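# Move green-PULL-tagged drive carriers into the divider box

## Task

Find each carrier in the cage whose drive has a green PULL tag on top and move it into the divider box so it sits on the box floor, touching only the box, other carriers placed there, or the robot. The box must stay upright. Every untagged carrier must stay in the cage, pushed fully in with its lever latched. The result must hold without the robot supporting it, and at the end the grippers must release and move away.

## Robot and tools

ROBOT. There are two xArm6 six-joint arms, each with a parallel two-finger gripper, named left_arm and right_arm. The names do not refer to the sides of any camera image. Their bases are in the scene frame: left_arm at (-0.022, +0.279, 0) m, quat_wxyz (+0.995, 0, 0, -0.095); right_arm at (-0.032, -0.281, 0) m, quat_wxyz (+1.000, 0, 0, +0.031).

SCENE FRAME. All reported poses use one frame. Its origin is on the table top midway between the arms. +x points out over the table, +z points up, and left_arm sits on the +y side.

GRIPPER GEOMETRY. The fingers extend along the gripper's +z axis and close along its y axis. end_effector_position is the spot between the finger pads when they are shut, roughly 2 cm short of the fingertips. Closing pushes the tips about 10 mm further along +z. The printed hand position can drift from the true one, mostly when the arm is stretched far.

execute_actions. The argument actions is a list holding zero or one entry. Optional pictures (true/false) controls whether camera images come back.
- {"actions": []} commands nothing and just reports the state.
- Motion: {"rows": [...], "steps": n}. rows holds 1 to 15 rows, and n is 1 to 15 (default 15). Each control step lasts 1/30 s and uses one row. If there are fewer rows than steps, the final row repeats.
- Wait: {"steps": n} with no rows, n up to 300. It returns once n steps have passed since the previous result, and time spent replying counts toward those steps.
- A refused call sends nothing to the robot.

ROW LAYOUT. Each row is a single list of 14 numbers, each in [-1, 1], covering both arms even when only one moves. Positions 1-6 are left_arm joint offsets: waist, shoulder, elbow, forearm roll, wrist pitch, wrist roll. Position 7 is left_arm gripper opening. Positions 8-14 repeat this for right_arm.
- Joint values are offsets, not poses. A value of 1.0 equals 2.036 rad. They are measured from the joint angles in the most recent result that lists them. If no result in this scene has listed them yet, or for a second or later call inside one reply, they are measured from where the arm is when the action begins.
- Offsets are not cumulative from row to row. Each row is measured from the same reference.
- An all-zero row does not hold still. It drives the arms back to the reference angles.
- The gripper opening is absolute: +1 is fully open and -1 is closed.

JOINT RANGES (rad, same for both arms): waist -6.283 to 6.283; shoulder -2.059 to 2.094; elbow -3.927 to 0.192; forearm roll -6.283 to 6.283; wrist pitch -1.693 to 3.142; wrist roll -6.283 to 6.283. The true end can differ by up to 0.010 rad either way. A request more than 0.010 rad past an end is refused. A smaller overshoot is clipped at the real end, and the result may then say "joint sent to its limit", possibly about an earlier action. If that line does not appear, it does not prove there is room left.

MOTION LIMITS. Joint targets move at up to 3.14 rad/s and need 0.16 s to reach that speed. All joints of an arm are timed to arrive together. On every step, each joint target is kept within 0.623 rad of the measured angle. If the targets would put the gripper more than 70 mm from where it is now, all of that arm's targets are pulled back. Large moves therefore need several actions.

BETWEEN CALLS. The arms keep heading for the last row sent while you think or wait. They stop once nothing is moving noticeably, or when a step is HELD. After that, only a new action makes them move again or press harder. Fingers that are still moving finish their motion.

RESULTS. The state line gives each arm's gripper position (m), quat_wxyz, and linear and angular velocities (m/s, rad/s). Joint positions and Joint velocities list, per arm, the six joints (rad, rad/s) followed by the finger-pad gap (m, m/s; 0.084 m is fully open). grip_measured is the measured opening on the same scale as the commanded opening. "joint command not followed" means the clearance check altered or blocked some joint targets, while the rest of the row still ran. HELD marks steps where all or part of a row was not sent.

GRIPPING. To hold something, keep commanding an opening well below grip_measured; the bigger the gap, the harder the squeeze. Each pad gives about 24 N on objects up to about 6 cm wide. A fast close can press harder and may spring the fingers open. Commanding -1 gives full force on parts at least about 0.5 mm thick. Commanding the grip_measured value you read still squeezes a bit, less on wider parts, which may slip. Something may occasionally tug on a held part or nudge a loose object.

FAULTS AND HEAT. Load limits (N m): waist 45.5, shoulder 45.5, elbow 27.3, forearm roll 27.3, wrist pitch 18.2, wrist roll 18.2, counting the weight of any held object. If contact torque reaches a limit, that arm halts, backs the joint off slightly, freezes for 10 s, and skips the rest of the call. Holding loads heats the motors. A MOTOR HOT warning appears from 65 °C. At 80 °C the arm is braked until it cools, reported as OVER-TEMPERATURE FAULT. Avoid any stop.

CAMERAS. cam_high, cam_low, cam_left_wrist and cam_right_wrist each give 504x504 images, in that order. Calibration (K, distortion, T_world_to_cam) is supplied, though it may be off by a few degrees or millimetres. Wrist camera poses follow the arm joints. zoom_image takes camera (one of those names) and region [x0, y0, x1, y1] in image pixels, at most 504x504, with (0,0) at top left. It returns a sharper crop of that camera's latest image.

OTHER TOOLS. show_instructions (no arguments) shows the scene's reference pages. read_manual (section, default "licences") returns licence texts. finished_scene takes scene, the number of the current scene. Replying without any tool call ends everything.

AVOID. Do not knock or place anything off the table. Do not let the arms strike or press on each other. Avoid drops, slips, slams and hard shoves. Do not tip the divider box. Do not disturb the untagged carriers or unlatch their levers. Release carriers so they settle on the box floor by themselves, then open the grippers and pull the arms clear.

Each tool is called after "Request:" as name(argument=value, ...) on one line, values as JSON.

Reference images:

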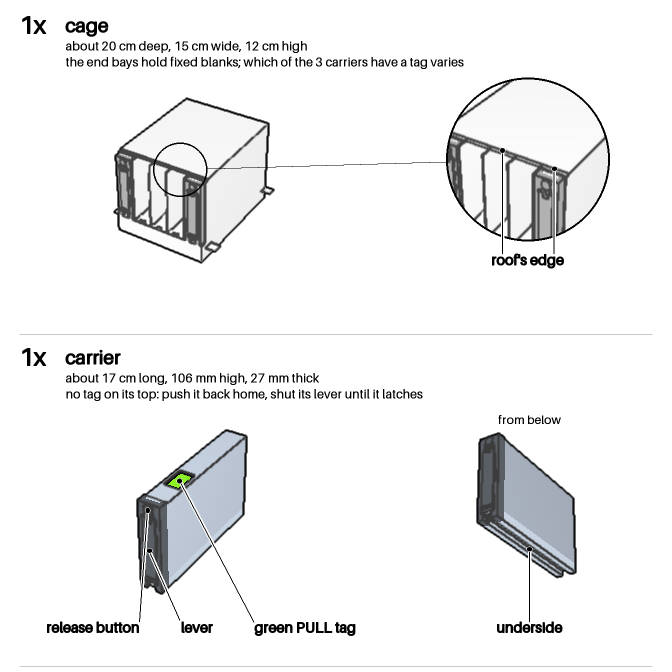

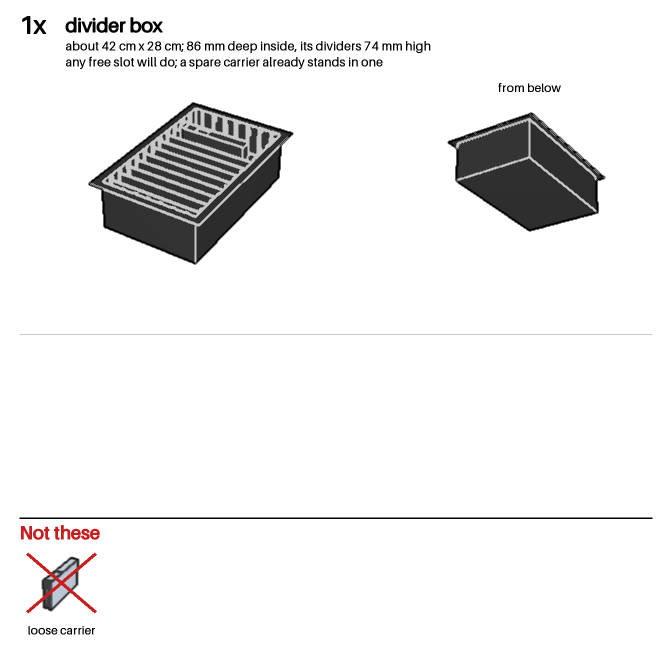

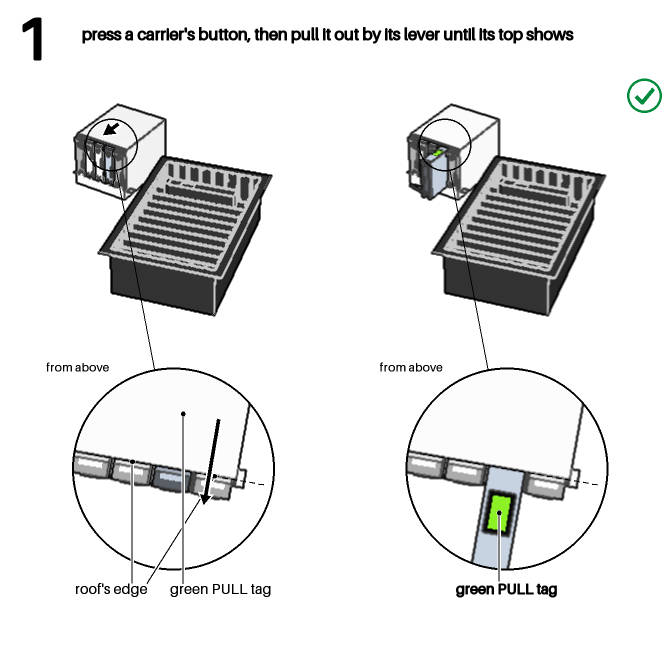

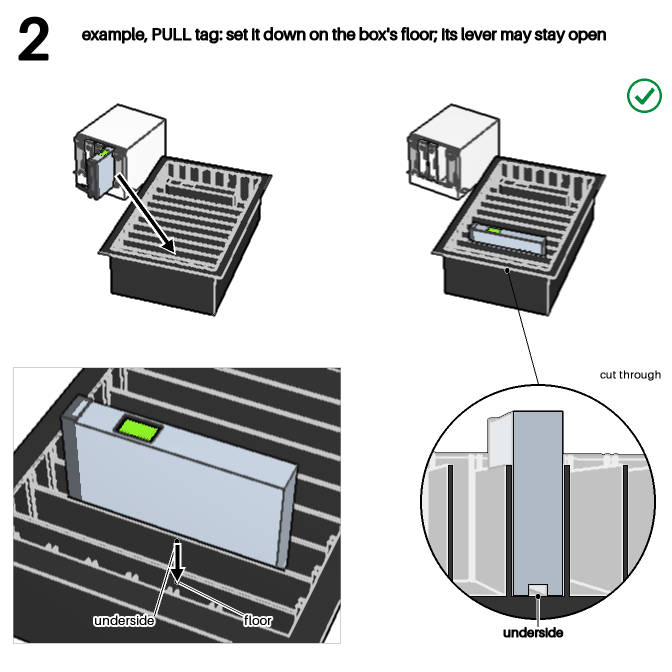

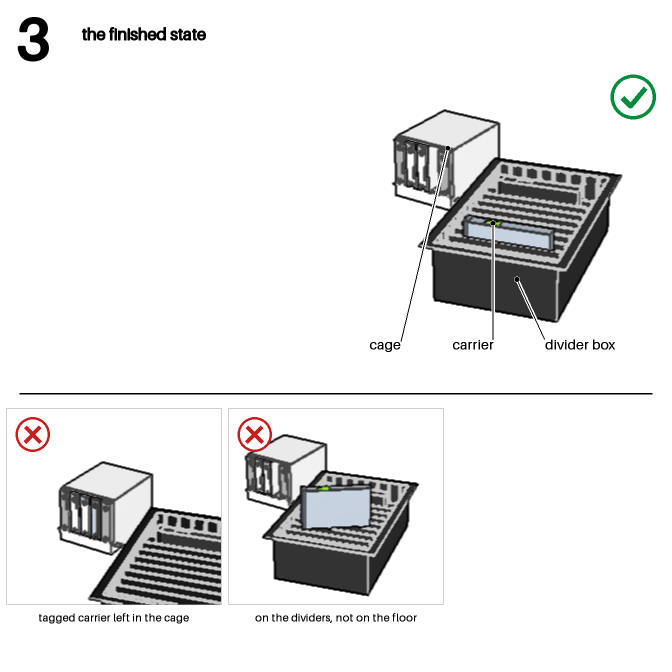

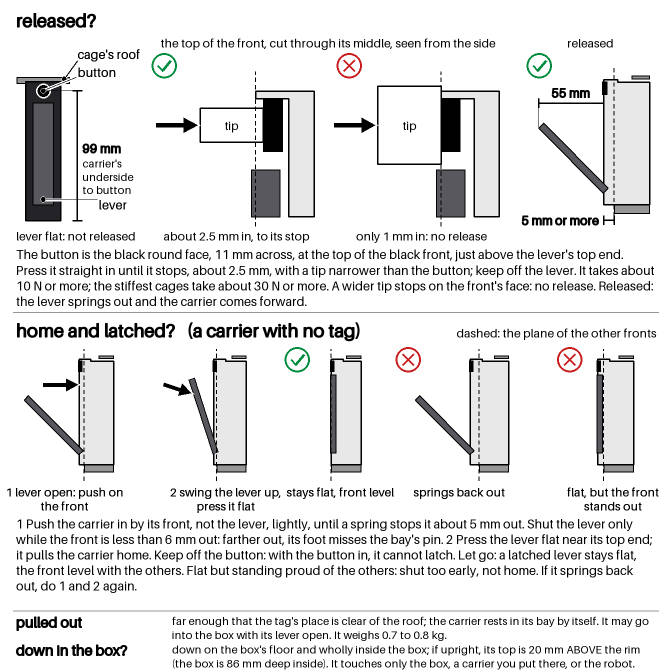

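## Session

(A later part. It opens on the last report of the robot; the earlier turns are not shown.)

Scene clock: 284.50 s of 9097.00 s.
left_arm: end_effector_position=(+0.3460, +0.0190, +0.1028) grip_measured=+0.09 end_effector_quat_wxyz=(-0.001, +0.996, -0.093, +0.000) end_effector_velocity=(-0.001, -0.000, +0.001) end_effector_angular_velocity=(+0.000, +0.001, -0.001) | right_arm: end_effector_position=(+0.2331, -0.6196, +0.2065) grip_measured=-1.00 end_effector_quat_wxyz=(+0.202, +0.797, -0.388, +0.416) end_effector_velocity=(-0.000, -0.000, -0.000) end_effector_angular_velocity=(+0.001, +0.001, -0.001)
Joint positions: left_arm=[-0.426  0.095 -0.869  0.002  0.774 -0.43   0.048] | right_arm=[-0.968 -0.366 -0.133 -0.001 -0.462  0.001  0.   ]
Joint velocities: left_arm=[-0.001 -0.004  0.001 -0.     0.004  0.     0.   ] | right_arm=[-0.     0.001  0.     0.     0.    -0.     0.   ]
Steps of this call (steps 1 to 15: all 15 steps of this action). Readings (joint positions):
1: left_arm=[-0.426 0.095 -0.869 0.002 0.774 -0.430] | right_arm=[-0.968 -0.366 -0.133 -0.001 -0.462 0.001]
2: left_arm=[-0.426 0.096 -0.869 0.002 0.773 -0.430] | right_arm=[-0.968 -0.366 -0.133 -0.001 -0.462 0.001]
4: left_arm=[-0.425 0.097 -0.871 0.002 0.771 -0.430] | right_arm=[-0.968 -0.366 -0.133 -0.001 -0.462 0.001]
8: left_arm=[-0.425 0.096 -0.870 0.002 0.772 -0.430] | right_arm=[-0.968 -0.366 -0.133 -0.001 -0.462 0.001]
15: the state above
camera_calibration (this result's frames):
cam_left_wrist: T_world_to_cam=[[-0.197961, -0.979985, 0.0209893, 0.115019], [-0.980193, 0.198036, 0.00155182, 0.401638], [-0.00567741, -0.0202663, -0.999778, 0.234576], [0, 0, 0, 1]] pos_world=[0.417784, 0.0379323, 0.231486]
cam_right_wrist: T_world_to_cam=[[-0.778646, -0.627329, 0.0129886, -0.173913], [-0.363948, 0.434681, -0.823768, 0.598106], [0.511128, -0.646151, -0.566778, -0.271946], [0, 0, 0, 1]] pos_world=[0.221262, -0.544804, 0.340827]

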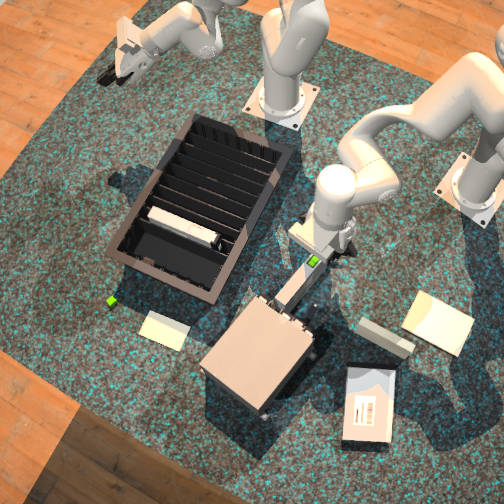

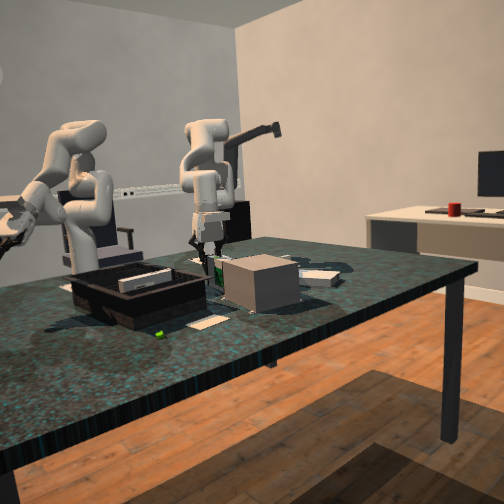

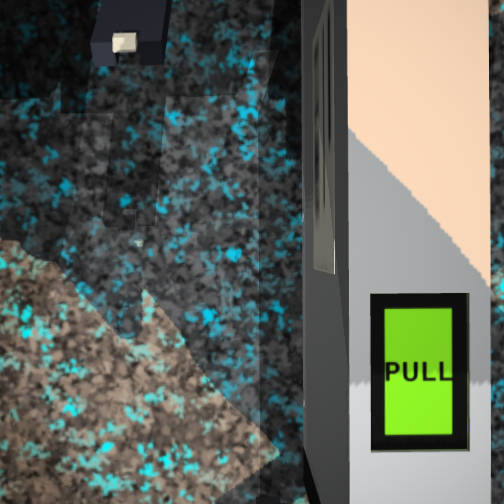

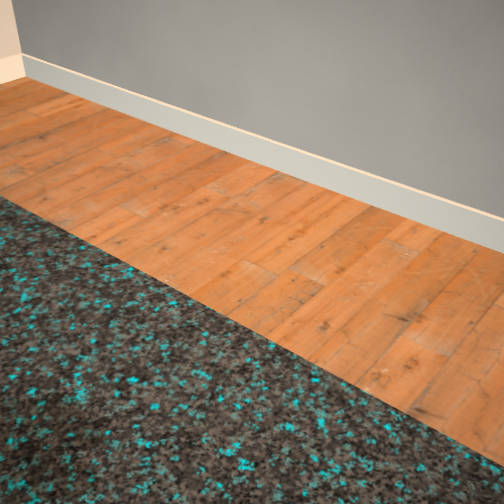

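Request:
execute_actions(actions=[{"rows":[[0.028,0.0953,-0.1245,0,0.0292,0.0275,0.1,0,0,0,0,0,0,-1]]}], pictures=false)

Request:
execute_actions(actions=[{"steps":15}], pictures=false)

Request:
execute_actions(actions=[{"rows":[[0,0,0,0,0,0,-0.1,0,0,0,0,0,0,-1],[0,0,0,0,0,0,-0.2,0,0,0,0,0,0,-1],[0,0,0,0,0,0,-0.3,0,0,0,0,0,0,-1],[0,0,0,0,0,0,-0.4,0,0,0,0,0,0,-1],[0,0,0,0,0,0,-0.5,0,0,0,0,0,0,-1],[0,0,0,0,0,0,-0.7,0,0,0,0,0,0,-1],[0,0,0,0,0,0,-1,0,0,0,0,0,0,-1]]}], pictures=false)

Request:
execute_actions(actions=[{"rows":[[0,-0.013,-0.009,0,0.022,0,-1,0,0,0,0,0,0,-1],[0,-0.013,-0.009,0,0.022,0,-1,0,0,0,0,0,0,-1],[0,-0.013,-0.009,0,0.022,0,-1,0,0,0,0,0,0,-1],[0,-0.03,-0.021,0,0.051,0,-1,0,0,0,0,0,0,-1],[0,-0.03,-0.021,0,0.051,0,-1,0,0,0,0,0,0,-1],[0,-0.03,-0.021,0,0.051,0,-1,0,0,0,0,0,0,-1],[0,-0.055,-0.041,0,0.096,0,-1,0,0,0,0,0,0,-1],[0,-0.055,-0.041,0,0.096,0,-1,0,0,0,0,0,0,-1],[0,-0.055,-0.041,0,0.096,0,-1,0,0,0,0,0,0,-1],[0,-0.08,-0.062,0,0.142,0,-1,0,0,0,0,0,0,-1],[0,-0.08,-0.062,0,0.142,0,-1,0,0,0,0,0,0,-1],[0,-0.08,-0.062,0,0.142,0,-1,0,0,0,0,0,0,-1],[0,-0.105,-0.083,0,0.188,0,-1,0,0,0,0,0,0,-1]]}], pictures=false)

Request:
execute_actions(actions=[{"steps":20}])

Scene clock: 296.77 s of 9097.00 s.
left_arm: end_effector_position=(+0.4124, +0.0073, +0.0998) grip_measured=+0.09 end_effector_quat_wxyz=(-0.001, +0.996, -0.093, -0.000) end_effector_velocity=(+0.011, -0.004, +0.003) end_effector_angular_velocity=(-0.004, -0.007, -0.005) | right_arm: end_effector_position=(+0.2331, -0.6196, +0.2065) grip_measured=-1.00 end_effector_quat_wxyz=(+0.202, +0.797, -0.388, +0.416) end_effector_velocity=(-0.000, -0.000, +0.000) end_effector_angular_velocity=(-0.001, +0.001, +0.000)
Joint positions: left_arm=[-0.37   0.286 -1.118  0.002  0.833 -0.375  0.048] | right_arm=[-0.968 -0.366 -0.133 -0.001 -0.462  0.001  0.   ]
Joint velocities: left_arm=[ 0.005  0.022 -0.04   0.     0.01   0.01  -0.   ] | right_arm=[-0.001 -0.001  0.    -0.001  0.    -0.001  0.   ]
Steps of this call (steps 1 to 15: the robot went on to your last target; steps 16 to 90: nothing new was sent; then 8.77 s passed at rest; steps 91 to 105: all 15 steps of this action). Readings (joint positions):
91: left_arm=[-0.426 0.095 -0.869 0.002 0.775 -0.430] | right_arm=[-0.968 -0.366 -0.133 -0.001 -0.462 0.001]
92: left_arm=[-0.426 0.097 -0.872 0.002 0.776 -0.429] | right_arm=[-0.968 -0.366 -0.133 -0.001 -0.462 0.001]
94: left_arm=[-0.417 0.127 -0.910 0.002 0.786 -0.420] | right_arm=[-0.968 -0.366 -0.133 -0.001 -0.462 0.001]
98: left_arm=[-0.381 0.247 -1.069 0.002 0.819 -0.387] | right_arm=[-0.968 -0.366 -0.133 -0.001 -0.462 0.001]
105: the state above

Scene clock: 297.27 s of 9097.00 s.
left_arm: end_effector_position=(+0.4136, +0.0071, +0.1000) grip_measured=+0.09 end_effector_quat_wxyz=(-0.001, +0.996, -0.093, +0.000) end_effector_velocity=(+0.000, -0.000, +0.000) end_effector_angular_velocity=(-0.000, -0.000, +0.000) | right_arm: end_effector_position=(+0.2331, -0.6196, +0.2065) grip_measured=-1.00 end_effector_quat_wxyz=(+0.202, +0.797, -0.388, +0.416) end_effector_velocity=(-0.000, -0.000, +0.000) end_effector_angular_velocity=(+0.001, -0.002, -0.001)
Joint positions: left_arm=[-0.369  0.289 -1.123  0.002  0.834 -0.374  0.048] | right_arm=[-0.968 -0.366 -0.133 -0.001 -0.462  0.001  0.   ]
Joint velocities: left_arm=[ 0.  0. -0. -0. -0. -0.  0.] | right_arm=[ 0.    -0.001  0.     0.001 -0.     0.001  0.   ]
Steps of this call (steps 1 to 15: the robot went on to your last target). Readings (joint positions):
1: left_arm=[-0.370 0.287 -1.119 0.002 0.833 -0.375] | right_arm=[-0.968 -0.366 -0.133 -0.001 -0.462 0.001]
2: left_arm=[-0.370 0.288 -1.120 0.002 0.833 -0.374] | right_arm=[-0.968 -0.366 -0.133 -0.001 -0.462 0.001]
4: left_arm=[-0.369 0.288 -1.121 0.002 0.834 -0.374] | right_arm=[-0.968 -0.366 -0.133 -0.001 -0.462 0.001]
8: left_arm=[-0.369 0.289 -1.122 0.002 0.834 -0.374] | right_arm=[-0.968 -0.366 -0.133 -0.001 -0.462 0.001]
15: the state above
All arms were judged still, so your last target was given up. Only a new action makes them travel on or press farther. Fingers that are still opening or closing keep moving.

Scene clock: 297.77 s of 9097.00 s.
left_arm: end_effector_position=(+0.4136, +0.0070, +0.1000) grip_measured=-0.40 end_effector_quat_wxyz=(-0.001, +0.996, -0.093, +0.000) end_effector_velocity=(+0.000, +0.000, +0.000) end_effector_angular_velocity=(-0.000, -0.001, +0.000) | right_arm: end_effector_position=(+0.2331, -0.6196, +0.2065) grip_measured=-1.00 end_effector_quat_wxyz=(+0.202, +0.797, -0.388, +0.416) end_effector_velocity=(-0.000, -0.001, +0.001) end_effector_angular_velocity=(-0.000, -0.001, -0.002)
Joint positions: left_arm=[-0.369  0.289 -1.123  0.002  0.834 -0.374  0.027] | right_arm=[-0.968 -0.366 -0.133 -0.001 -0.462  0.001  0.   ]
Joint velocities: left_arm=[ 0.    -0.001  0.     0.    -0.    -0.     0.   ] | right_arm=[-0.001 -0.001 -0.001  0.001  0.     0.     0.   ]
Steps of this call (steps 1 to 15: all 15 steps of this action). Readings (joint positions):
1: left_arm=[-0.369 0.289 -1.123 0.002 0.834 -0.374] | right_arm=[-0.968 -0.366 -0.133 -0.001 -0.462 0.001]
2: left_arm=[-0.369 0.289 -1.123 0.002 0.834 -0.374] | right_arm=[-0.968 -0.366 -0.133 -0.001 -0.462 0.001]
4: left_arm=[-0.369 0.289 -1.123 0.002 0.834 -0.374] | right_arm=[-0.968 -0.366 -0.133 -0.001 -0.462 0.001]
8: left_arm=[-0.369 0.289 -1.123 0.002 0.834 -0.374] | right_arm=[-0.968 -0.366 -0.133 -0.001 -0.462 0.001]
15: the state above

Scene clock: 298.27 s of 9097.00 s.
left_arm: end_effector_position=(+0.4097, +0.0096, +0.2039) grip_measured=-0.40 end_effector_quat_wxyz=(-0.000, +0.996, -0.093, +0.001) end_effector_velocity=(-0.051, +0.032, +0.344) end_effector_angular_velocity=(+0.007, +0.010, +0.000) | right_arm: end_effector_position=(+0.2331, -0.6196, +0.2065) grip_measured=-1.00 end_effector_quat_wxyz=(+0.202, +0.797, -0.388, +0.416) end_effector_velocity=(-0.000, -0.000, -0.001) end_effector_angular_velocity=(+0.001, +0.001, -0.001)
Joint positions: left_arm=[-0.369  0.139 -1.239  0.002  1.098 -0.374  0.027] | right_arm=[-0.968 -0.366 -0.133 -0.001 -0.462  0.001  0.   ]
Joint velocities: left_arm=[-0.    -0.484 -0.398 -0.     0.894  0.001 -0.   ] | right_arm=[-0.001  0.001  0.    -0.    -0.     0.     0.   ]
Steps of this call (steps 1 to 15: all 15 steps of this action). Readings (joint positions):
1: left_arm=[-0.369 0.289 -1.123 0.002 0.834 -0.374] | right_arm=[-0.968 -0.366 -0.133 -0.001 -0.462 0.001]
2: left_arm=[-0.369 0.288 -1.123 0.002 0.837 -0.374] | right_arm=[-0.968 -0.366 -0.133 -0.001 -0.462 0.001]
4: left_arm=[-0.369 0.280 -1.126 0.002 0.856 -0.374] | right_arm=[-0.968 -0.366 -0.133 -0.001 -0.462 0.001]
8: left_arm=[-0.369 0.244 -1.154 0.002 0.915 -0.374] | right_arm=[-0.968 -0.366 -0.133 -0.001 -0.462 0.001]
15: the state above

Scene clock: 298.93 s of 9097.00 s.
left_arm: end_effector_position=(+0.4007, +0.0152, +0.2485) grip_measured=-0.40 end_effector_quat_wxyz=(-0.001, +0.996, -0.093, -0.000) end_effector_velocity=(-0.000, -0.000, +0.001) end_effector_angular_velocity=(-0.001, -0.001, -0.000) | right_arm: end_effector_position=(+0.2331, -0.6196, +0.2065) grip_measured=-1.00 end_effector_quat_wxyz=(+0.202, +0.797, -0.388, +0.416) end_effector_velocity=(+0.000, +0.001, -0.001) end_effector_angular_velocity=(+0.001, +0.001, +0.001)
Joint positions: left_arm=[-0.369  0.076 -1.291  0.002  1.216 -0.374  0.027] | right_arm=[-0.968 -0.366 -0.133 -0.001 -0.462  0.001  0.   ]
Joint velocities: left_arm=[-0.001 -0.003  0.    -0.     0.001 -0.     0.   ] | right_arm=[ 0.001  0.     0.001 -0.    -0.    -0.     0.   ]
Steps of this call (steps 1 to 20: the robot went on to your last target). Readings (joint positions):
1: left_arm=[-0.369 0.123 -1.252 0.002 1.128 -0.374] | right_arm=[-0.968 -0.366 -0.133 -0.001 -0.462 0.001]
2: left_arm=[-0.369 0.108 -1.265 0.002 1.154 -0.374] | right_arm=[-0.968 -0.366 -0.133 -0.001 -0.462 0.001]
4: left_arm=[-0.369 0.087 -1.283 0.002 1.187 -0.374] | right_arm=[-0.968 -0.366 -0.133 -0.001 -0.462 0.001]
8: left_arm=[-0.369 0.079 -1.288 0.002 1.210 -0.374] | right_arm=[-0.968 -0.366 -0.133 -0.001 -0.462 0.001]
20: the state above
camera_calibration (this result's frames):
cam_left_wrist: T_world_to_cam=[[-0.19643, -0.980303, 0.0205124, 0.118523], [-0.9805, 0.196511, 0.00200071, 0.455837], [-0.00599223, -0.0197194, -0.999788, 0.380617], [0, 0, 0, 1]] pos_world=[0.47251, 0.0341168, 0.377193]
cam_right_wrist: T_world_to_cam=[[-0.778647, -0.627328, 0.0129883, -0.173913], [-0.363948, 0.434681, -0.823769, 0.598106], [0.511128, -0.646152, -0.566777, -0.271946], [0, 0, 0, 1]] pos_world=[0.221262, -0.544804, 0.340827]

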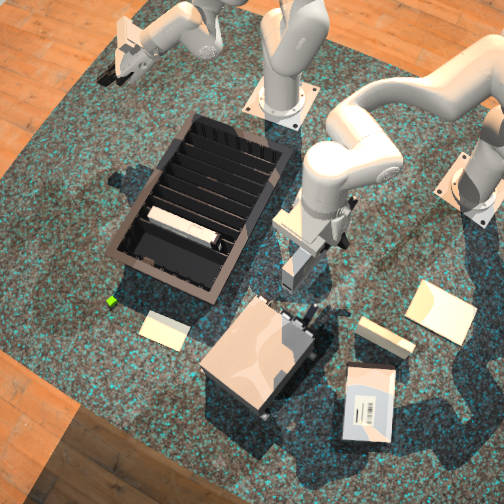

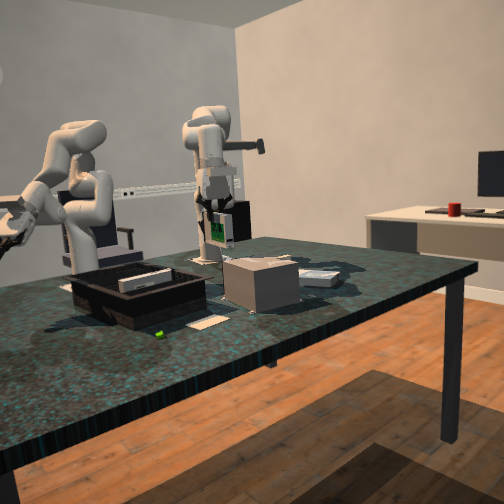

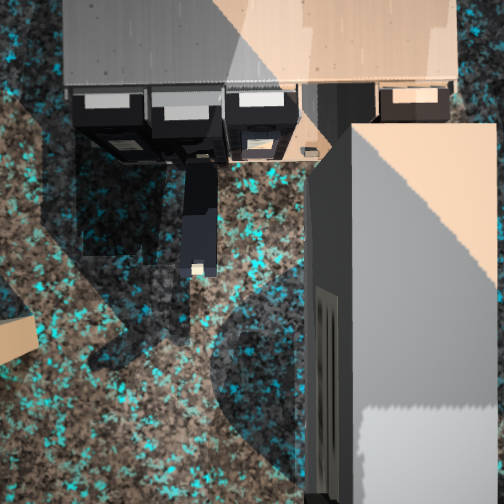

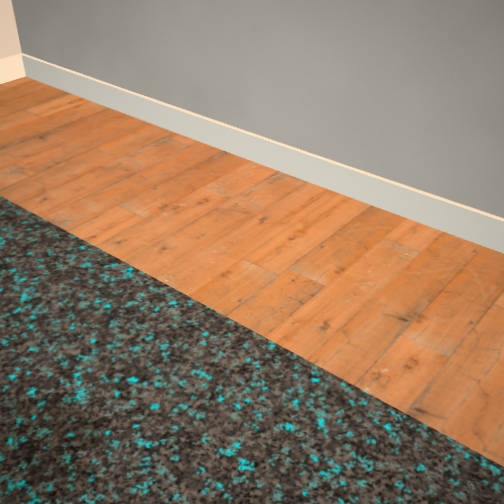

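Request:
execute_actions(actions=[{"rows":[[-0.24,0.1668,-0.2266,0,0.0592,-0.3,-1,0,0,0,0,0,0,-1]]}], pictures=false)

Request:
execute_actions(actions=[{"steps":35}], pictures=false)

Request:
execute_actions(actions=[{"rows":[[0,0,0,0,0,-0.02,-1,0,0,0,0,0,0,-1],[0,0,0,0,0,-0.05,-1,0,0,0,0,0,0,-1],[0,0,0,0,0,-0.08,-1,0,0,0,0,0,0,-1],[0,0,0,0,0,-0.12,-1,0,0,0,0,0,0,-1],[0,0,0,0,0,-0.16,-1,0,0,0,0,0,0,-1],[0,0,0,0,0,-0.2,-1,0,0,0,0,0,0,-1],[0,0,0,0,0,-0.25,-1,0,0,0,0,0,0,-1],[0,0,0,0,0,-0.827,-1,0,0,0,0,0,0,-1]]}], pictures=false)

Request:
execute_actions(actions=[{"steps":35}])

Scene clock: 312.07 s of 9097.00 s.
left_arm: end_effector_position=(+0.3482, -0.1326, +0.2532) grip_measured=-0.40 end_effector_quat_wxyz=(-0.000, +0.998, -0.058, +0.001) end_effector_velocity=(-0.184, -0.325, -0.001) end_effector_angular_velocity=(-0.001, -0.002, +0.158) | right_arm: end_effector_position=(+0.2331, -0.6196, +0.2065) grip_measured=-1.00 end_effector_quat_wxyz=(+0.202, +0.797, -0.388, +0.416) end_effector_velocity=(-0.000, +0.000, -0.000) end_effector_angular_velocity=(+0.000, -0.000, -0.000)
Joint positions: left_arm=[-0.649  0.27  -1.556  0.001  1.285 -0.723  0.027] | right_arm=[-0.968 -0.366 -0.133 -0.001 -0.462  0.001  0.   ]
Joint velocities: left_arm=[-0.64   0.444 -0.602  0.     0.157 -0.797 -0.   ] | right_arm=[-0. -0.  0.  0. -0.  0.  0.]
Steps of this call (steps 1 to 15: the robot went on to your last target; steps 16 to 90: nothing new was sent; then 9.63 s passed at rest; steps 91 to 105: all 15 steps of this action). Readings (joint positions):
91: left_arm=[-0.369 0.076 -1.292 0.002 1.216 -0.374] | right_arm=[-0.968 -0.366 -0.133 -0.001 -0.462 0.001]
92: left_arm=[-0.371 0.077 -1.294 0.002 1.217 -0.378] | right_arm=[-0.968 -0.366 -0.133 -0.001 -0.462 0.001]
94: left_arm=[-0.397 0.097 -1.322 0.003 1.226 -0.417] | right_arm=[-0.968 -0.366 -0.133 -0.001 -0.462 0.001]
98: left_arm=[-0.497 0.164 -1.413 0.001 1.247 -0.534] | right_arm=[-0.968 -0.366 -0.133 -0.001 -0.462 0.001]
105: the state above

Scene clock: 313.23 s of 9097.00 s.
left_arm: end_effector_position=(+0.2734, -0.2323, +0.2503) grip_measured=-0.40 end_effector_quat_wxyz=(-0.000, +1.000, -0.032, +0.001) end_effector_velocity=(-0.000, -0.000, +0.001) end_effector_angular_velocity=(-0.002, -0.001, +0.000) | right_arm: end_effector_position=(+0.2331, -0.6196, +0.2065) grip_measured=-1.00 end_effector_quat_wxyz=(+0.202, +0.797, -0.388, +0.416) end_effector_velocity=(+0.000, -0.001, +0.001) end_effector_angular_velocity=(-0.002, +0.000, +0.001)
Joint positions: left_arm=[-0.858  0.415 -1.753  0.002  1.337 -0.985  0.027] | right_arm=[-0.968 -0.366 -0.133 -0.001 -0.462  0.001  0.   ]
Joint velocities: left_arm=[-0.    -0.002 -0.     0.     0.    -0.001 -0.   ] | right_arm=[-0.001  0.    -0.002 -0.001  0.    -0.002  0.   ]
Steps of this call (steps 1 to 30: the robot went on to your last target; steps 31 to 35: nothing new was sent). Readings (joint positions):
1: left_arm=[-0.670 0.285 -1.576 0.001 1.290 -0.750] | right_arm=[-0.968 -0.366 -0.133 -0.001 -0.462 0.001]
2: left_arm=[-0.692 0.300 -1.596 0.001 1.296 -0.777] | right_arm=[-0.968 -0.366 -0.133 -0.001 -0.462 0.001]
4: left_arm=[-0.734 0.329 -1.635 0.001 1.306 -0.829] | right_arm=[-0.968 -0.366 -0.133 -0.001 -0.462 0.001]
8: left_arm=[-0.814 0.385 -1.711 0.001 1.326 -0.929] | right_arm=[-0.968 -0.366 -0.133 -0.001 -0.462 0.001]
35: the state above
All arms were judged still, so your last target was given up. Only a new action makes them travel on or press farther. Fingers that are still opening or closing keep moving.

Scene clock: 313.73 s of 9097.00 s.
left_arm: end_effector_position=(+0.2734, -0.2323, +0.2503) grip_measured=-0.40 end_effector_quat_wxyz=(-0.000, +0.938, +0.347, +0.001) end_effector_velocity=(+0.000, -0.000, +0.001) end_effector_angular_velocity=(-0.005, -0.002, +2.665) | right_arm: end_effector_position=(+0.2331, -0.6196, +0.2065) grip_measured=-1.00 end_effector_quat_wxyz=(+0.202, +0.797, -0.388, +0.416) end_effector_velocity=(-0.000, -0.000, +0.001) end_effector_angular_velocity=(-0.001, -0.001, -0.001)
Joint positions: left_arm=[-0.858  0.415 -1.752  0.002  1.337 -1.757  0.027] | right_arm=[-0.968 -0.366 -0.133 -0.001 -0.462  0.001  0.   ]
Joint velocities: left_arm=[-0.    -0.001 -0.    -0.     0.    -2.665 -0.   ] | right_arm=[-0.001 -0.001 -0.     0.001  0.     0.     0.   ]
Steps of this call (steps 1 to 15: all 15 steps of this action). Readings (joint positions):
1: left_arm=[-0.858 0.415 -1.753 0.002 1.337 -0.985] | right_arm=[-0.968 -0.366 -0.133 -0.001 -0.462 0.001]
2: left_arm=[-0.858 0.415 -1.753 0.002 1.337 -0.988] | right_arm=[-0.968 -0.366 -0.133 -0.001 -0.462 0.001]
4: left_arm=[-0.858 0.415 -1.753 0.002 1.337 -1.019] | right_arm=[-0.968 -0.366 -0.133 -0.001 -0.462 0.001]
8: left_arm=[-0.858 0.415 -1.753 0.002 1.337 -1.183] | right_arm=[-0.968 -0.366 -0.133 -0.001 -0.462 0.001]
15: the state above

Scene clock: 314.90 s of 9097.00 s.
left_arm: end_effector_position=(+0.2734, -0.2323, +0.2503) grip_measured=-0.40 end_effector_quat_wxyz=(+0.000, +0.689, +0.724, +0.001) end_effector_velocity=(+0.000, +0.000, -0.000) end_effector_angular_velocity=(+0.000, +0.000, +0.001) | right_arm: end_effector_position=(+0.2331, -0.6196, +0.2065) grip_measured=-1.00 end_effector_quat_wxyz=(+0.202, +0.797, -0.388, +0.416) end_effector_velocity=(+0.000, -0.000, +0.000) end_effector_angular_velocity=(-0.001, -0.000, +0.000)
Joint positions: left_arm=[-0.858  0.415 -1.753  0.002  1.337 -2.668  0.027] | right_arm=[-0.968 -0.366 -0.133 -0.001 -0.462  0.001  0.   ]
Joint velocities: left_arm=[ 0.  0.  0. -0.  0. -0. -0.] | right_arm=[ 0.    -0.    -0.001  0.001  0.    -0.001  0.   ]
Steps of this call (steps 1 to 35: the robot went on to your last target). Readings (joint positions):
1: left_arm=[-0.858 0.415 -1.752 0.002 1.337 -1.846] | right_arm=[-0.968 -0.366 -0.133 -0.001 -0.462 0.001]
2: left_arm=[-0.858 0.415 -1.752 0.002 1.337 -1.935] | right_arm=[-0.968 -0.366 -0.133 -0.001 -0.462 0.001]
4: left_arm=[-0.858 0.415 -1.752 0.002 1.337 -2.113] | right_arm=[-0.968 -0.366 -0.133 -0.001 -0.462 0.001]
8: left_arm=[-0.858 0.415 -1.752 0.002 1.337 -2.448] | right_arm=[-0.968 -0.366 -0.133 -0.001 -0.462 0.001]
35: the state above
camera_calibration (this result's frames):
cam_left_wrist: T_world_to_cam=[[0.999025, 0.0372749, 0.0236731, -0.240325], [0.0372575, -0.999305, 0.00117566, -0.176232], [0.0237005, -0.000292518, -0.999719, 0.373143], [0, 0, 0, 1]] pos_world=[0.237813, -0.167043, 0.378935]
cam_right_wrist: T_world_to_cam=[[-0.778647, -0.627328, 0.0129881, -0.173913], [-0.363948, 0.434681, -0.823768, 0.598106], [0.511127, -0.646152, -0.566778, -0.271946], [0, 0, 0, 1]] pos_world=[0.221262, -0.544804, 0.340827]

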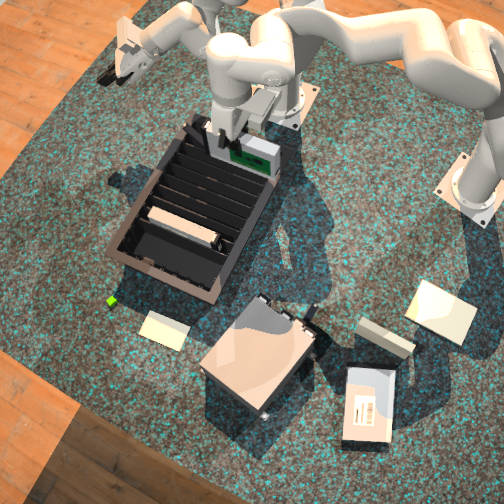

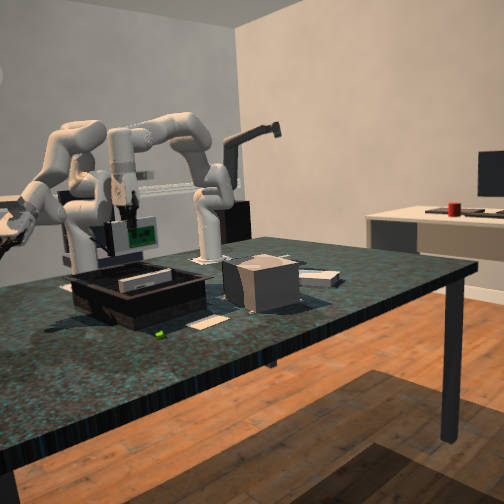

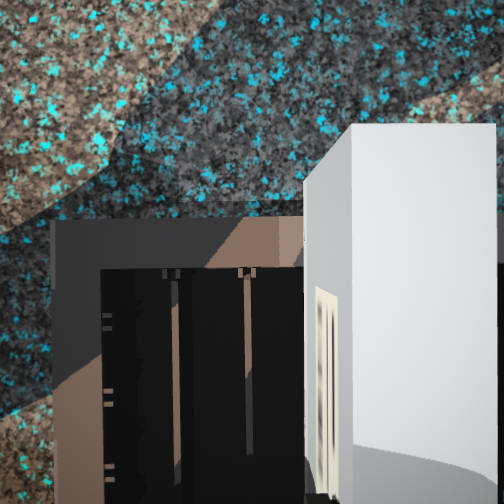

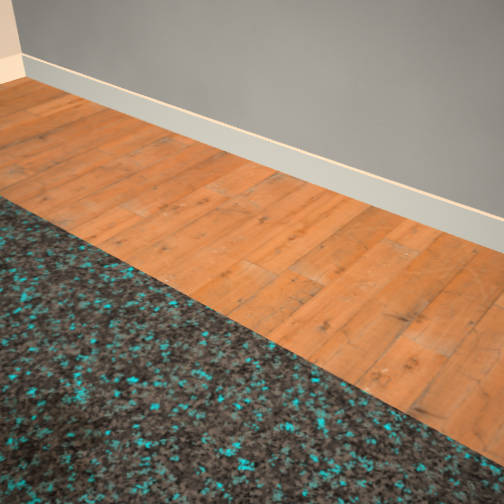

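Request:
execute_actions(actions=[{"rows":[[-0.0243,0.0583,-0.0099,0,-0.0479,-0.0292,-1,0,0,0,0,0,0,-1]]}], pictures=false)

Request:
execute_actions(actions=[{"steps":20}])

Scene clock: 329.00 s of 9097.00 s.
left_arm: end_effector_position=(+0.2601, -0.2691, +0.1985) grip_measured=-0.40 end_effector_quat_wxyz=(+0.003, +0.686, +0.728, -0.000) end_effector_velocity=(-0.001, -0.005, +0.002) end_effector_angular_velocity=(-0.013, -0.006, +0.001) | right_arm: end_effector_position=(+0.2331, -0.6196, +0.2065) grip_measured=-1.00 end_effector_quat_wxyz=(+0.202, +0.797, -0.388, +0.416) end_effector_velocity=(-0.000, -0.000, +0.000) end_effector_angular_velocity=(-0.000, +0.000, -0.001)
Joint positions: left_arm=[-0.906  0.53  -1.776  0.002  1.24  -2.727  0.027] | right_arm=[-0.968 -0.366 -0.133 -0.001 -0.462  0.001  0.   ]
Joint velocities: left_arm=[-0.004  0.001 -0.004 -0.    -0.01  -0.005 -0.   ] | right_arm=[-0.001  0.    -0.    -0.    -0.    -0.     0.   ]
Steps of this call (steps 1 to 15: the robot went on to your last target; steps 16 to 120: nothing new was sent; then 9.60 s passed at rest; steps 121 to 135: all 15 steps of this action). Readings (joint positions):
121: left_arm=[-0.858 0.416 -1.753 0.002 1.337 -2.668] | right_arm=[-0.968 -0.366 -0.133 -0.001 -0.462 0.001]
122: left_arm=[-0.858 0.418 -1.754 0.002 1.334 -2.670] | right_arm=[-0.968 -0.366 -0.133 -0.001 -0.462 0.001]
124: left_arm=[-0.870 0.447 -1.766 0.002 1.304 -2.688] | right_arm=[-0.968 -0.366 -0.133 -0.001 -0.462 0.001]
128: left_arm=[-0.903 0.524 -1.762 0.001 1.255 -2.719] | right_arm=[-0.968 -0.366 -0.133 -0.001 -0.462 0.001]
135: the state above

Scene clock: 329.67 s of 9097.00 s.
left_arm: end_effector_position=(+0.2590, -0.2683, +0.1946) grip_measured=-0.40 end_effector_quat_wxyz=(-0.000, +0.686, +0.728, +0.001) end_effector_velocity=(+0.000, -0.000, +0.000) end_effector_angular_velocity=(-0.001, -0.000, +0.001) | right_arm: end_effector_position=(+0.2331, -0.6196, +0.2065) grip_measured=-1.00 end_effector_quat_wxyz=(+0.202, +0.797, -0.388, +0.416) end_effector_velocity=(+0.000, +0.000, -0.000) end_effector_angular_velocity=(+0.001, +0.000, +0.000)
Joint positions: left_arm=[-0.907  0.534 -1.773  0.002  1.239 -2.728  0.027] | right_arm=[-0.968 -0.366 -0.133 -0.001 -0.462  0.001  0.   ]
Joint velocities: left_arm=[-0.     0.    -0.001  0.    -0.    -0.001 -0.   ] | right_arm=[ 0.  0.  0.  0.  0. -0.  0.]
Steps of this call (steps 1 to 15: the robot went on to your last target; steps 16 to 20: nothing new was sent). Readings (joint positions):
1: left_arm=[-0.906 0.531 -1.776 0.002 1.239 -2.727] | right_arm=[-0.968 -0.366 -0.133 -0.001 -0.462 0.001]
2: left_arm=[-0.906 0.531 -1.775 0.002 1.239 -2.727] | right_arm=[-0.968 -0.366 -0.133 -0.001 -0.462 0.001]
4: left_arm=[-0.907 0.533 -1.773 0.002 1.240 -2.728] | right_arm=[-0.968 -0.366 -0.133 -0.001 -0.462 0.001]
8: left_arm=[-0.907 0.534 -1.772 0.002 1.239 -2.728] | right_arm=[-0.968 -0.366 -0.133 -0.001 -0.462 0.001]
20: the state above
All arms were judged still, so your last target was given up. Only a new action makes them travel on or press farther. Fingers that are still opening or closing keep moving.
camera_calibration (this result's frames):
cam_left_wrist: T_world_to_cam=[[0.998621, 0.0470876, 0.0232328, -0.220475], [0.0470924, -0.99889, 0.000340562, -0.213907], [0.023223, 0.000753994, -0.99973, 0.318225], [0, 0, 0, 1]] pos_world=[0.222854, -0.203528, 0.323334]
cam_right_wrist: T_world_to_cam=[[-0.778647, -0.627328, 0.012988, -0.173913], [-0.363948, 0.434681, -0.823769, 0.598106], [0.511128, -0.646152, -0.566777, -0.271946], [0, 0, 0, 1]] pos_world=[0.221262, -0.544804, 0.340827]

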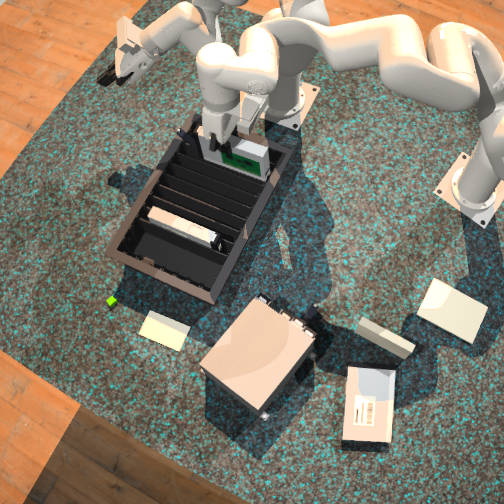

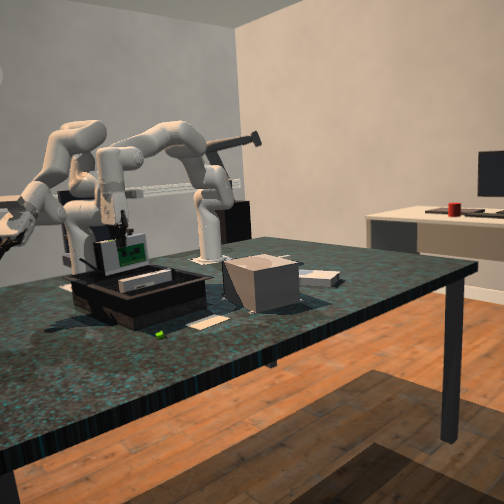

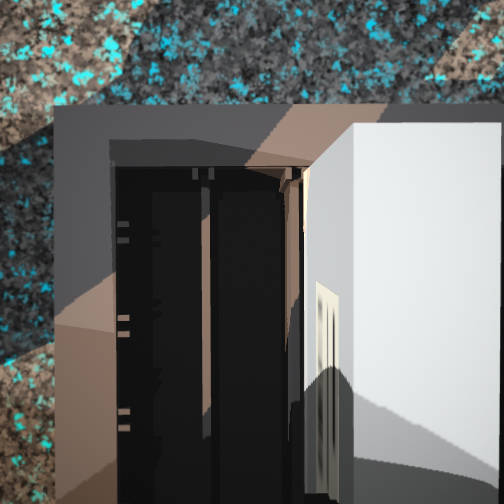

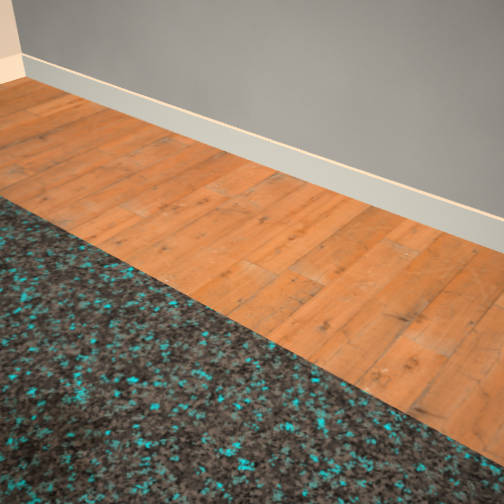

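Request:
execute_actions(actions=[{"rows":[[-0.0017,0.0083,-0.0132,0,0.0049,-0.0017,-1,0,0,0,0,0,0,-1]]}], pictures=false)

Request:
execute_actions(actions=[{"rows":[[0,0.0022,0.0093,0,-0.0115,0,-1,0,0,0,0,0,0,-1],[0,0.0022,0.0093,0,-0.0115,0,-1,0,0,0,0,0,0,-1],[0,0.0022,0.0093,0,-0.0115,0,-1,0,0,0,0,0,0,-1],[0,0.0048,0.018,0,-0.0228,0,-1,0,0,0,0,0,0,-1],[0,0.0048,0.018,0,-0.0228,0,-1,0,0,0,0,0,0,-1],[0,0.0048,0.018,0,-0.0228,0,-1,0,0,0,0,0,0,-1],[0,0.0077,0.0262,0,-0.0339,0,-1,0,0,0,0,0,0,-1],[0,0.0077,0.0262,0,-0.0339,0,-1,0,0,0,0,0,0,-1],[0,0.0077,0.0262,0,-0.0339,0,-1,0,0,0,0,0,0,-1],[0,0.0108,0.034,0,-0.0448,0,-1,0,0,0,0,0,0,-1],[0,0.0108,0.034,0,-0.0448,0,-1,0,0,0,0,0,0,-1],[0,0.0108,0.034,0,-0.0448,0,-1,0,0,0,0,0,0,-1],[0,0.0143,0.0412,0,-0.0555,0,-1,0,0,0,0,0,0,-1]]}], pictures=false)

Request:
execute_actions(actions=[{"steps":15}])

Scene clock: 342.37 s of 9097.00 s.
left_arm: end_effector_position=(+0.2589, -0.2728, +0.1949) grip_measured=-0.40 end_effector_quat_wxyz=(-0.000, +0.686, +0.728, +0.001) end_effector_velocity=(+0.000, -0.000, +0.001) end_effector_angular_velocity=(-0.001, -0.000, -0.000) | right_arm: end_effector_position=(+0.2331, -0.6196, +0.2065) grip_measured=-1.00 end_effector_quat_wxyz=(+0.202, +0.797, -0.388, +0.416) end_effector_velocity=(-0.000, +0.000, -0.000) end_effector_angular_velocity=(+0.001, -0.000, -0.001)
Joint positions: left_arm=[-0.91   0.551 -1.799  0.002  1.249 -2.731  0.027] | right_arm=[-0.968 -0.366 -0.133 -0.001 -0.462  0.001  0.   ]
Joint velocities: left_arm=[-0.     0.001 -0.002 -0.     0.001  0.    -0.   ] | right_arm=[-0.    -0.001  0.001  0.    -0.     0.001  0.   ]
Steps of this call (steps 1 to 90: nothing new was sent; then 9.20 s passed at rest; steps 91 to 105: all 15 steps of this action). Readings (joint positions):
91: left_arm=[-0.907 0.534 -1.773 0.002 1.239 -2.728] | right_arm=[-0.968 -0.366 -0.133 -0.001 -0.462 0.001]
92: left_arm=[-0.907 0.536 -1.775 0.002 1.241 -2.728] | right_arm=[-0.968 -0.366 -0.133 -0.001 -0.462 0.001]
94: left_arm=[-0.909 0.542 -1.786 0.002 1.244 -2.729] | right_arm=[-0.968 -0.366 -0.133 -0.001 -0.462 0.001]
98: left_arm=[-0.910 0.549 -1.797 0.002 1.248 -2.731] | right_arm=[-0.968 -0.366 -0.133 -0.001 -0.462 0.001]
105: the state above

Scene clock: 342.87 s of 9097.00 s.
left_arm: end_effector_position=(+0.2590, -0.2730, +0.1593) grip_measured=-0.40 end_effector_quat_wxyz=(-0.000, +0.686, +0.728, +0.001) end_effector_velocity=(-0.001, -0.002, -0.088) end_effector_angular_velocity=(-0.008, -0.003, -0.001) | right_arm: end_effector_position=(+0.2331, -0.6196, +0.2065) grip_measured=-1.00 end_effector_quat_wxyz=(+0.202, +0.797, -0.388, +0.416) end_effector_velocity=(+0.000, -0.000, -0.000) end_effector_angular_velocity=(+0.001, +0.000, -0.000)
Joint positions: left_arm=[-0.91   0.573 -1.731  0.002  1.159 -2.731  0.027] | right_arm=[-0.968 -0.366 -0.133 -0.001 -0.462  0.001  0.   ]
Joint velocities: left_arm=[-0.002  0.068  0.15  -0.001 -0.226 -0.001 -0.   ] | right_arm=[ 0.     0.001 -0.     0.001  0.    -0.     0.   ]
Steps of this call (steps 1 to 15: all 15 steps of this action). Readings (joint positions):
1: left_arm=[-0.910 0.551 -1.799 0.002 1.249 -2.731] | right_arm=[-0.968 -0.366 -0.133 -0.001 -0.462 0.001]
2: left_arm=[-0.910 0.551 -1.798 0.002 1.247 -2.731] | right_arm=[-0.968 -0.366 -0.133 -0.001 -0.462 0.001]
4: left_arm=[-0.910 0.552 -1.791 0.002 1.237 -2.731] | right_arm=[-0.968 -0.366 -0.133 -0.001 -0.462 0.001]
8: left_arm=[-0.910 0.559 -1.769 0.002 1.211 -2.731] | right_arm=[-0.968 -0.366 -0.133 -0.001 -0.462 0.001]
15: the state above

Scene clock: 343.37 s of 9097.00 s.
left_arm: end_effector_position=(+0.2589, -0.2729, +0.1502) grip_measured=-0.40 end_effector_quat_wxyz=(+0.000, +0.686, +0.728, +0.001) end_effector_velocity=(-0.000, +0.001, -0.003) end_effector_angular_velocity=(+0.005, +0.002, +0.001) | right_arm: end_effector_position=(+0.2331, -0.6196, +0.2065) grip_measured=-1.00 end_effector_quat_wxyz=(+0.202, +0.797, -0.388, +0.416) end_effector_velocity=(+0.000, -0.000, +0.000) end_effector_angular_velocity=(-0.001, +0.000, +0.000)
Joint positions: left_arm=[-0.91   0.58  -1.716  0.002  1.136 -2.731  0.027] | right_arm=[-0.968 -0.366 -0.133 -0.001 -0.462  0.001  0.   ]
Joint velocities: left_arm=[ 0.001  0.002  0.004  0.001 -0.001 -0.    -0.   ] | right_arm=[-0. -0. -0. -0.  0. -0.  0.]
Steps of this call (steps 1 to 15: the robot went on to your last target). Readings (joint positions):
1: left_arm=[-0.910 0.575 -1.727 0.002 1.153 -2.731] | right_arm=[-0.968 -0.366 -0.133 -0.001 -0.462 0.001]
2: left_arm=[-0.910 0.577 -1.723 0.002 1.148 -2.731] | right_arm=[-0.968 -0.366 -0.133 -0.001 -0.462 0.001]
4: left_arm=[-0.910 0.579 -1.718 0.002 1.142 -2.731] | right_arm=[-0.968 -0.366 -0.133 -0.001 -0.462 0.001]
8: left_arm=[-0.910 0.579 -1.717 0.001 1.137 -2.731] | right_arm=[-0.968 -0.366 -0.133 -0.001 -0.462 0.001]
15: the state above
camera_calibration (this result's frames):
cam_left_wrist: T_world_to_cam=[[0.998625, 0.0469642, 0.0232961, -0.219184], [0.0469605, -0.998896, 0.000705801, -0.218487], [0.0233036, 0.000389168, -0.999728, 0.273661], [0, 0, 0, 1]] pos_world=[0.222766, -0.208058, 0.278847]
cam_right_wrist: T_world_to_cam=[[-0.778647, -0.627328, 0.0129883, -0.173913], [-0.363948, 0.434681, -0.823768, 0.598106], [0.511128, -0.646152, -0.566778, -0.271946], [0, 0, 0, 1]] pos_world=[0.221262, -0.544804, 0.340827]

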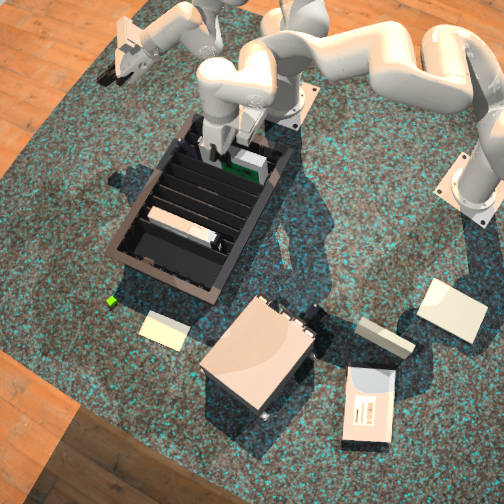

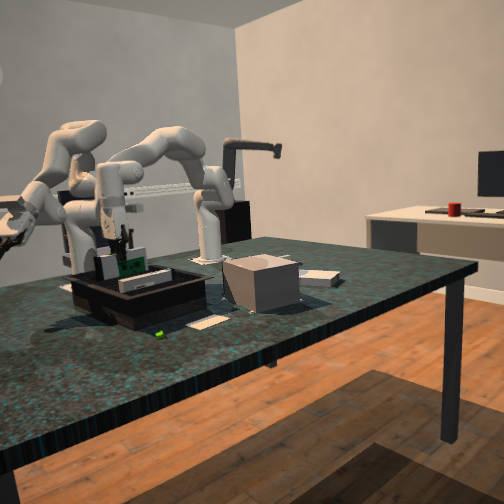

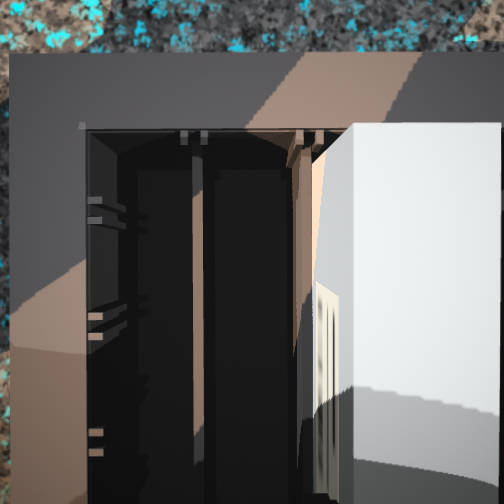

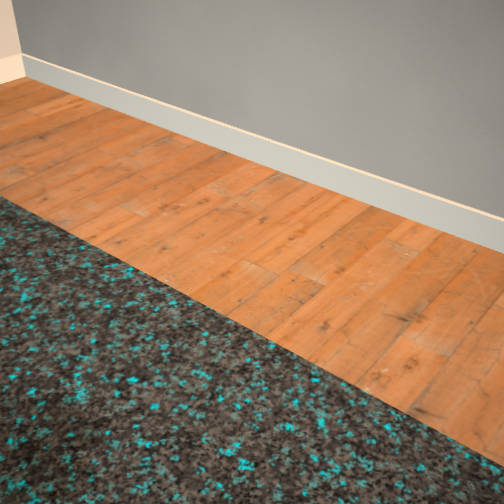

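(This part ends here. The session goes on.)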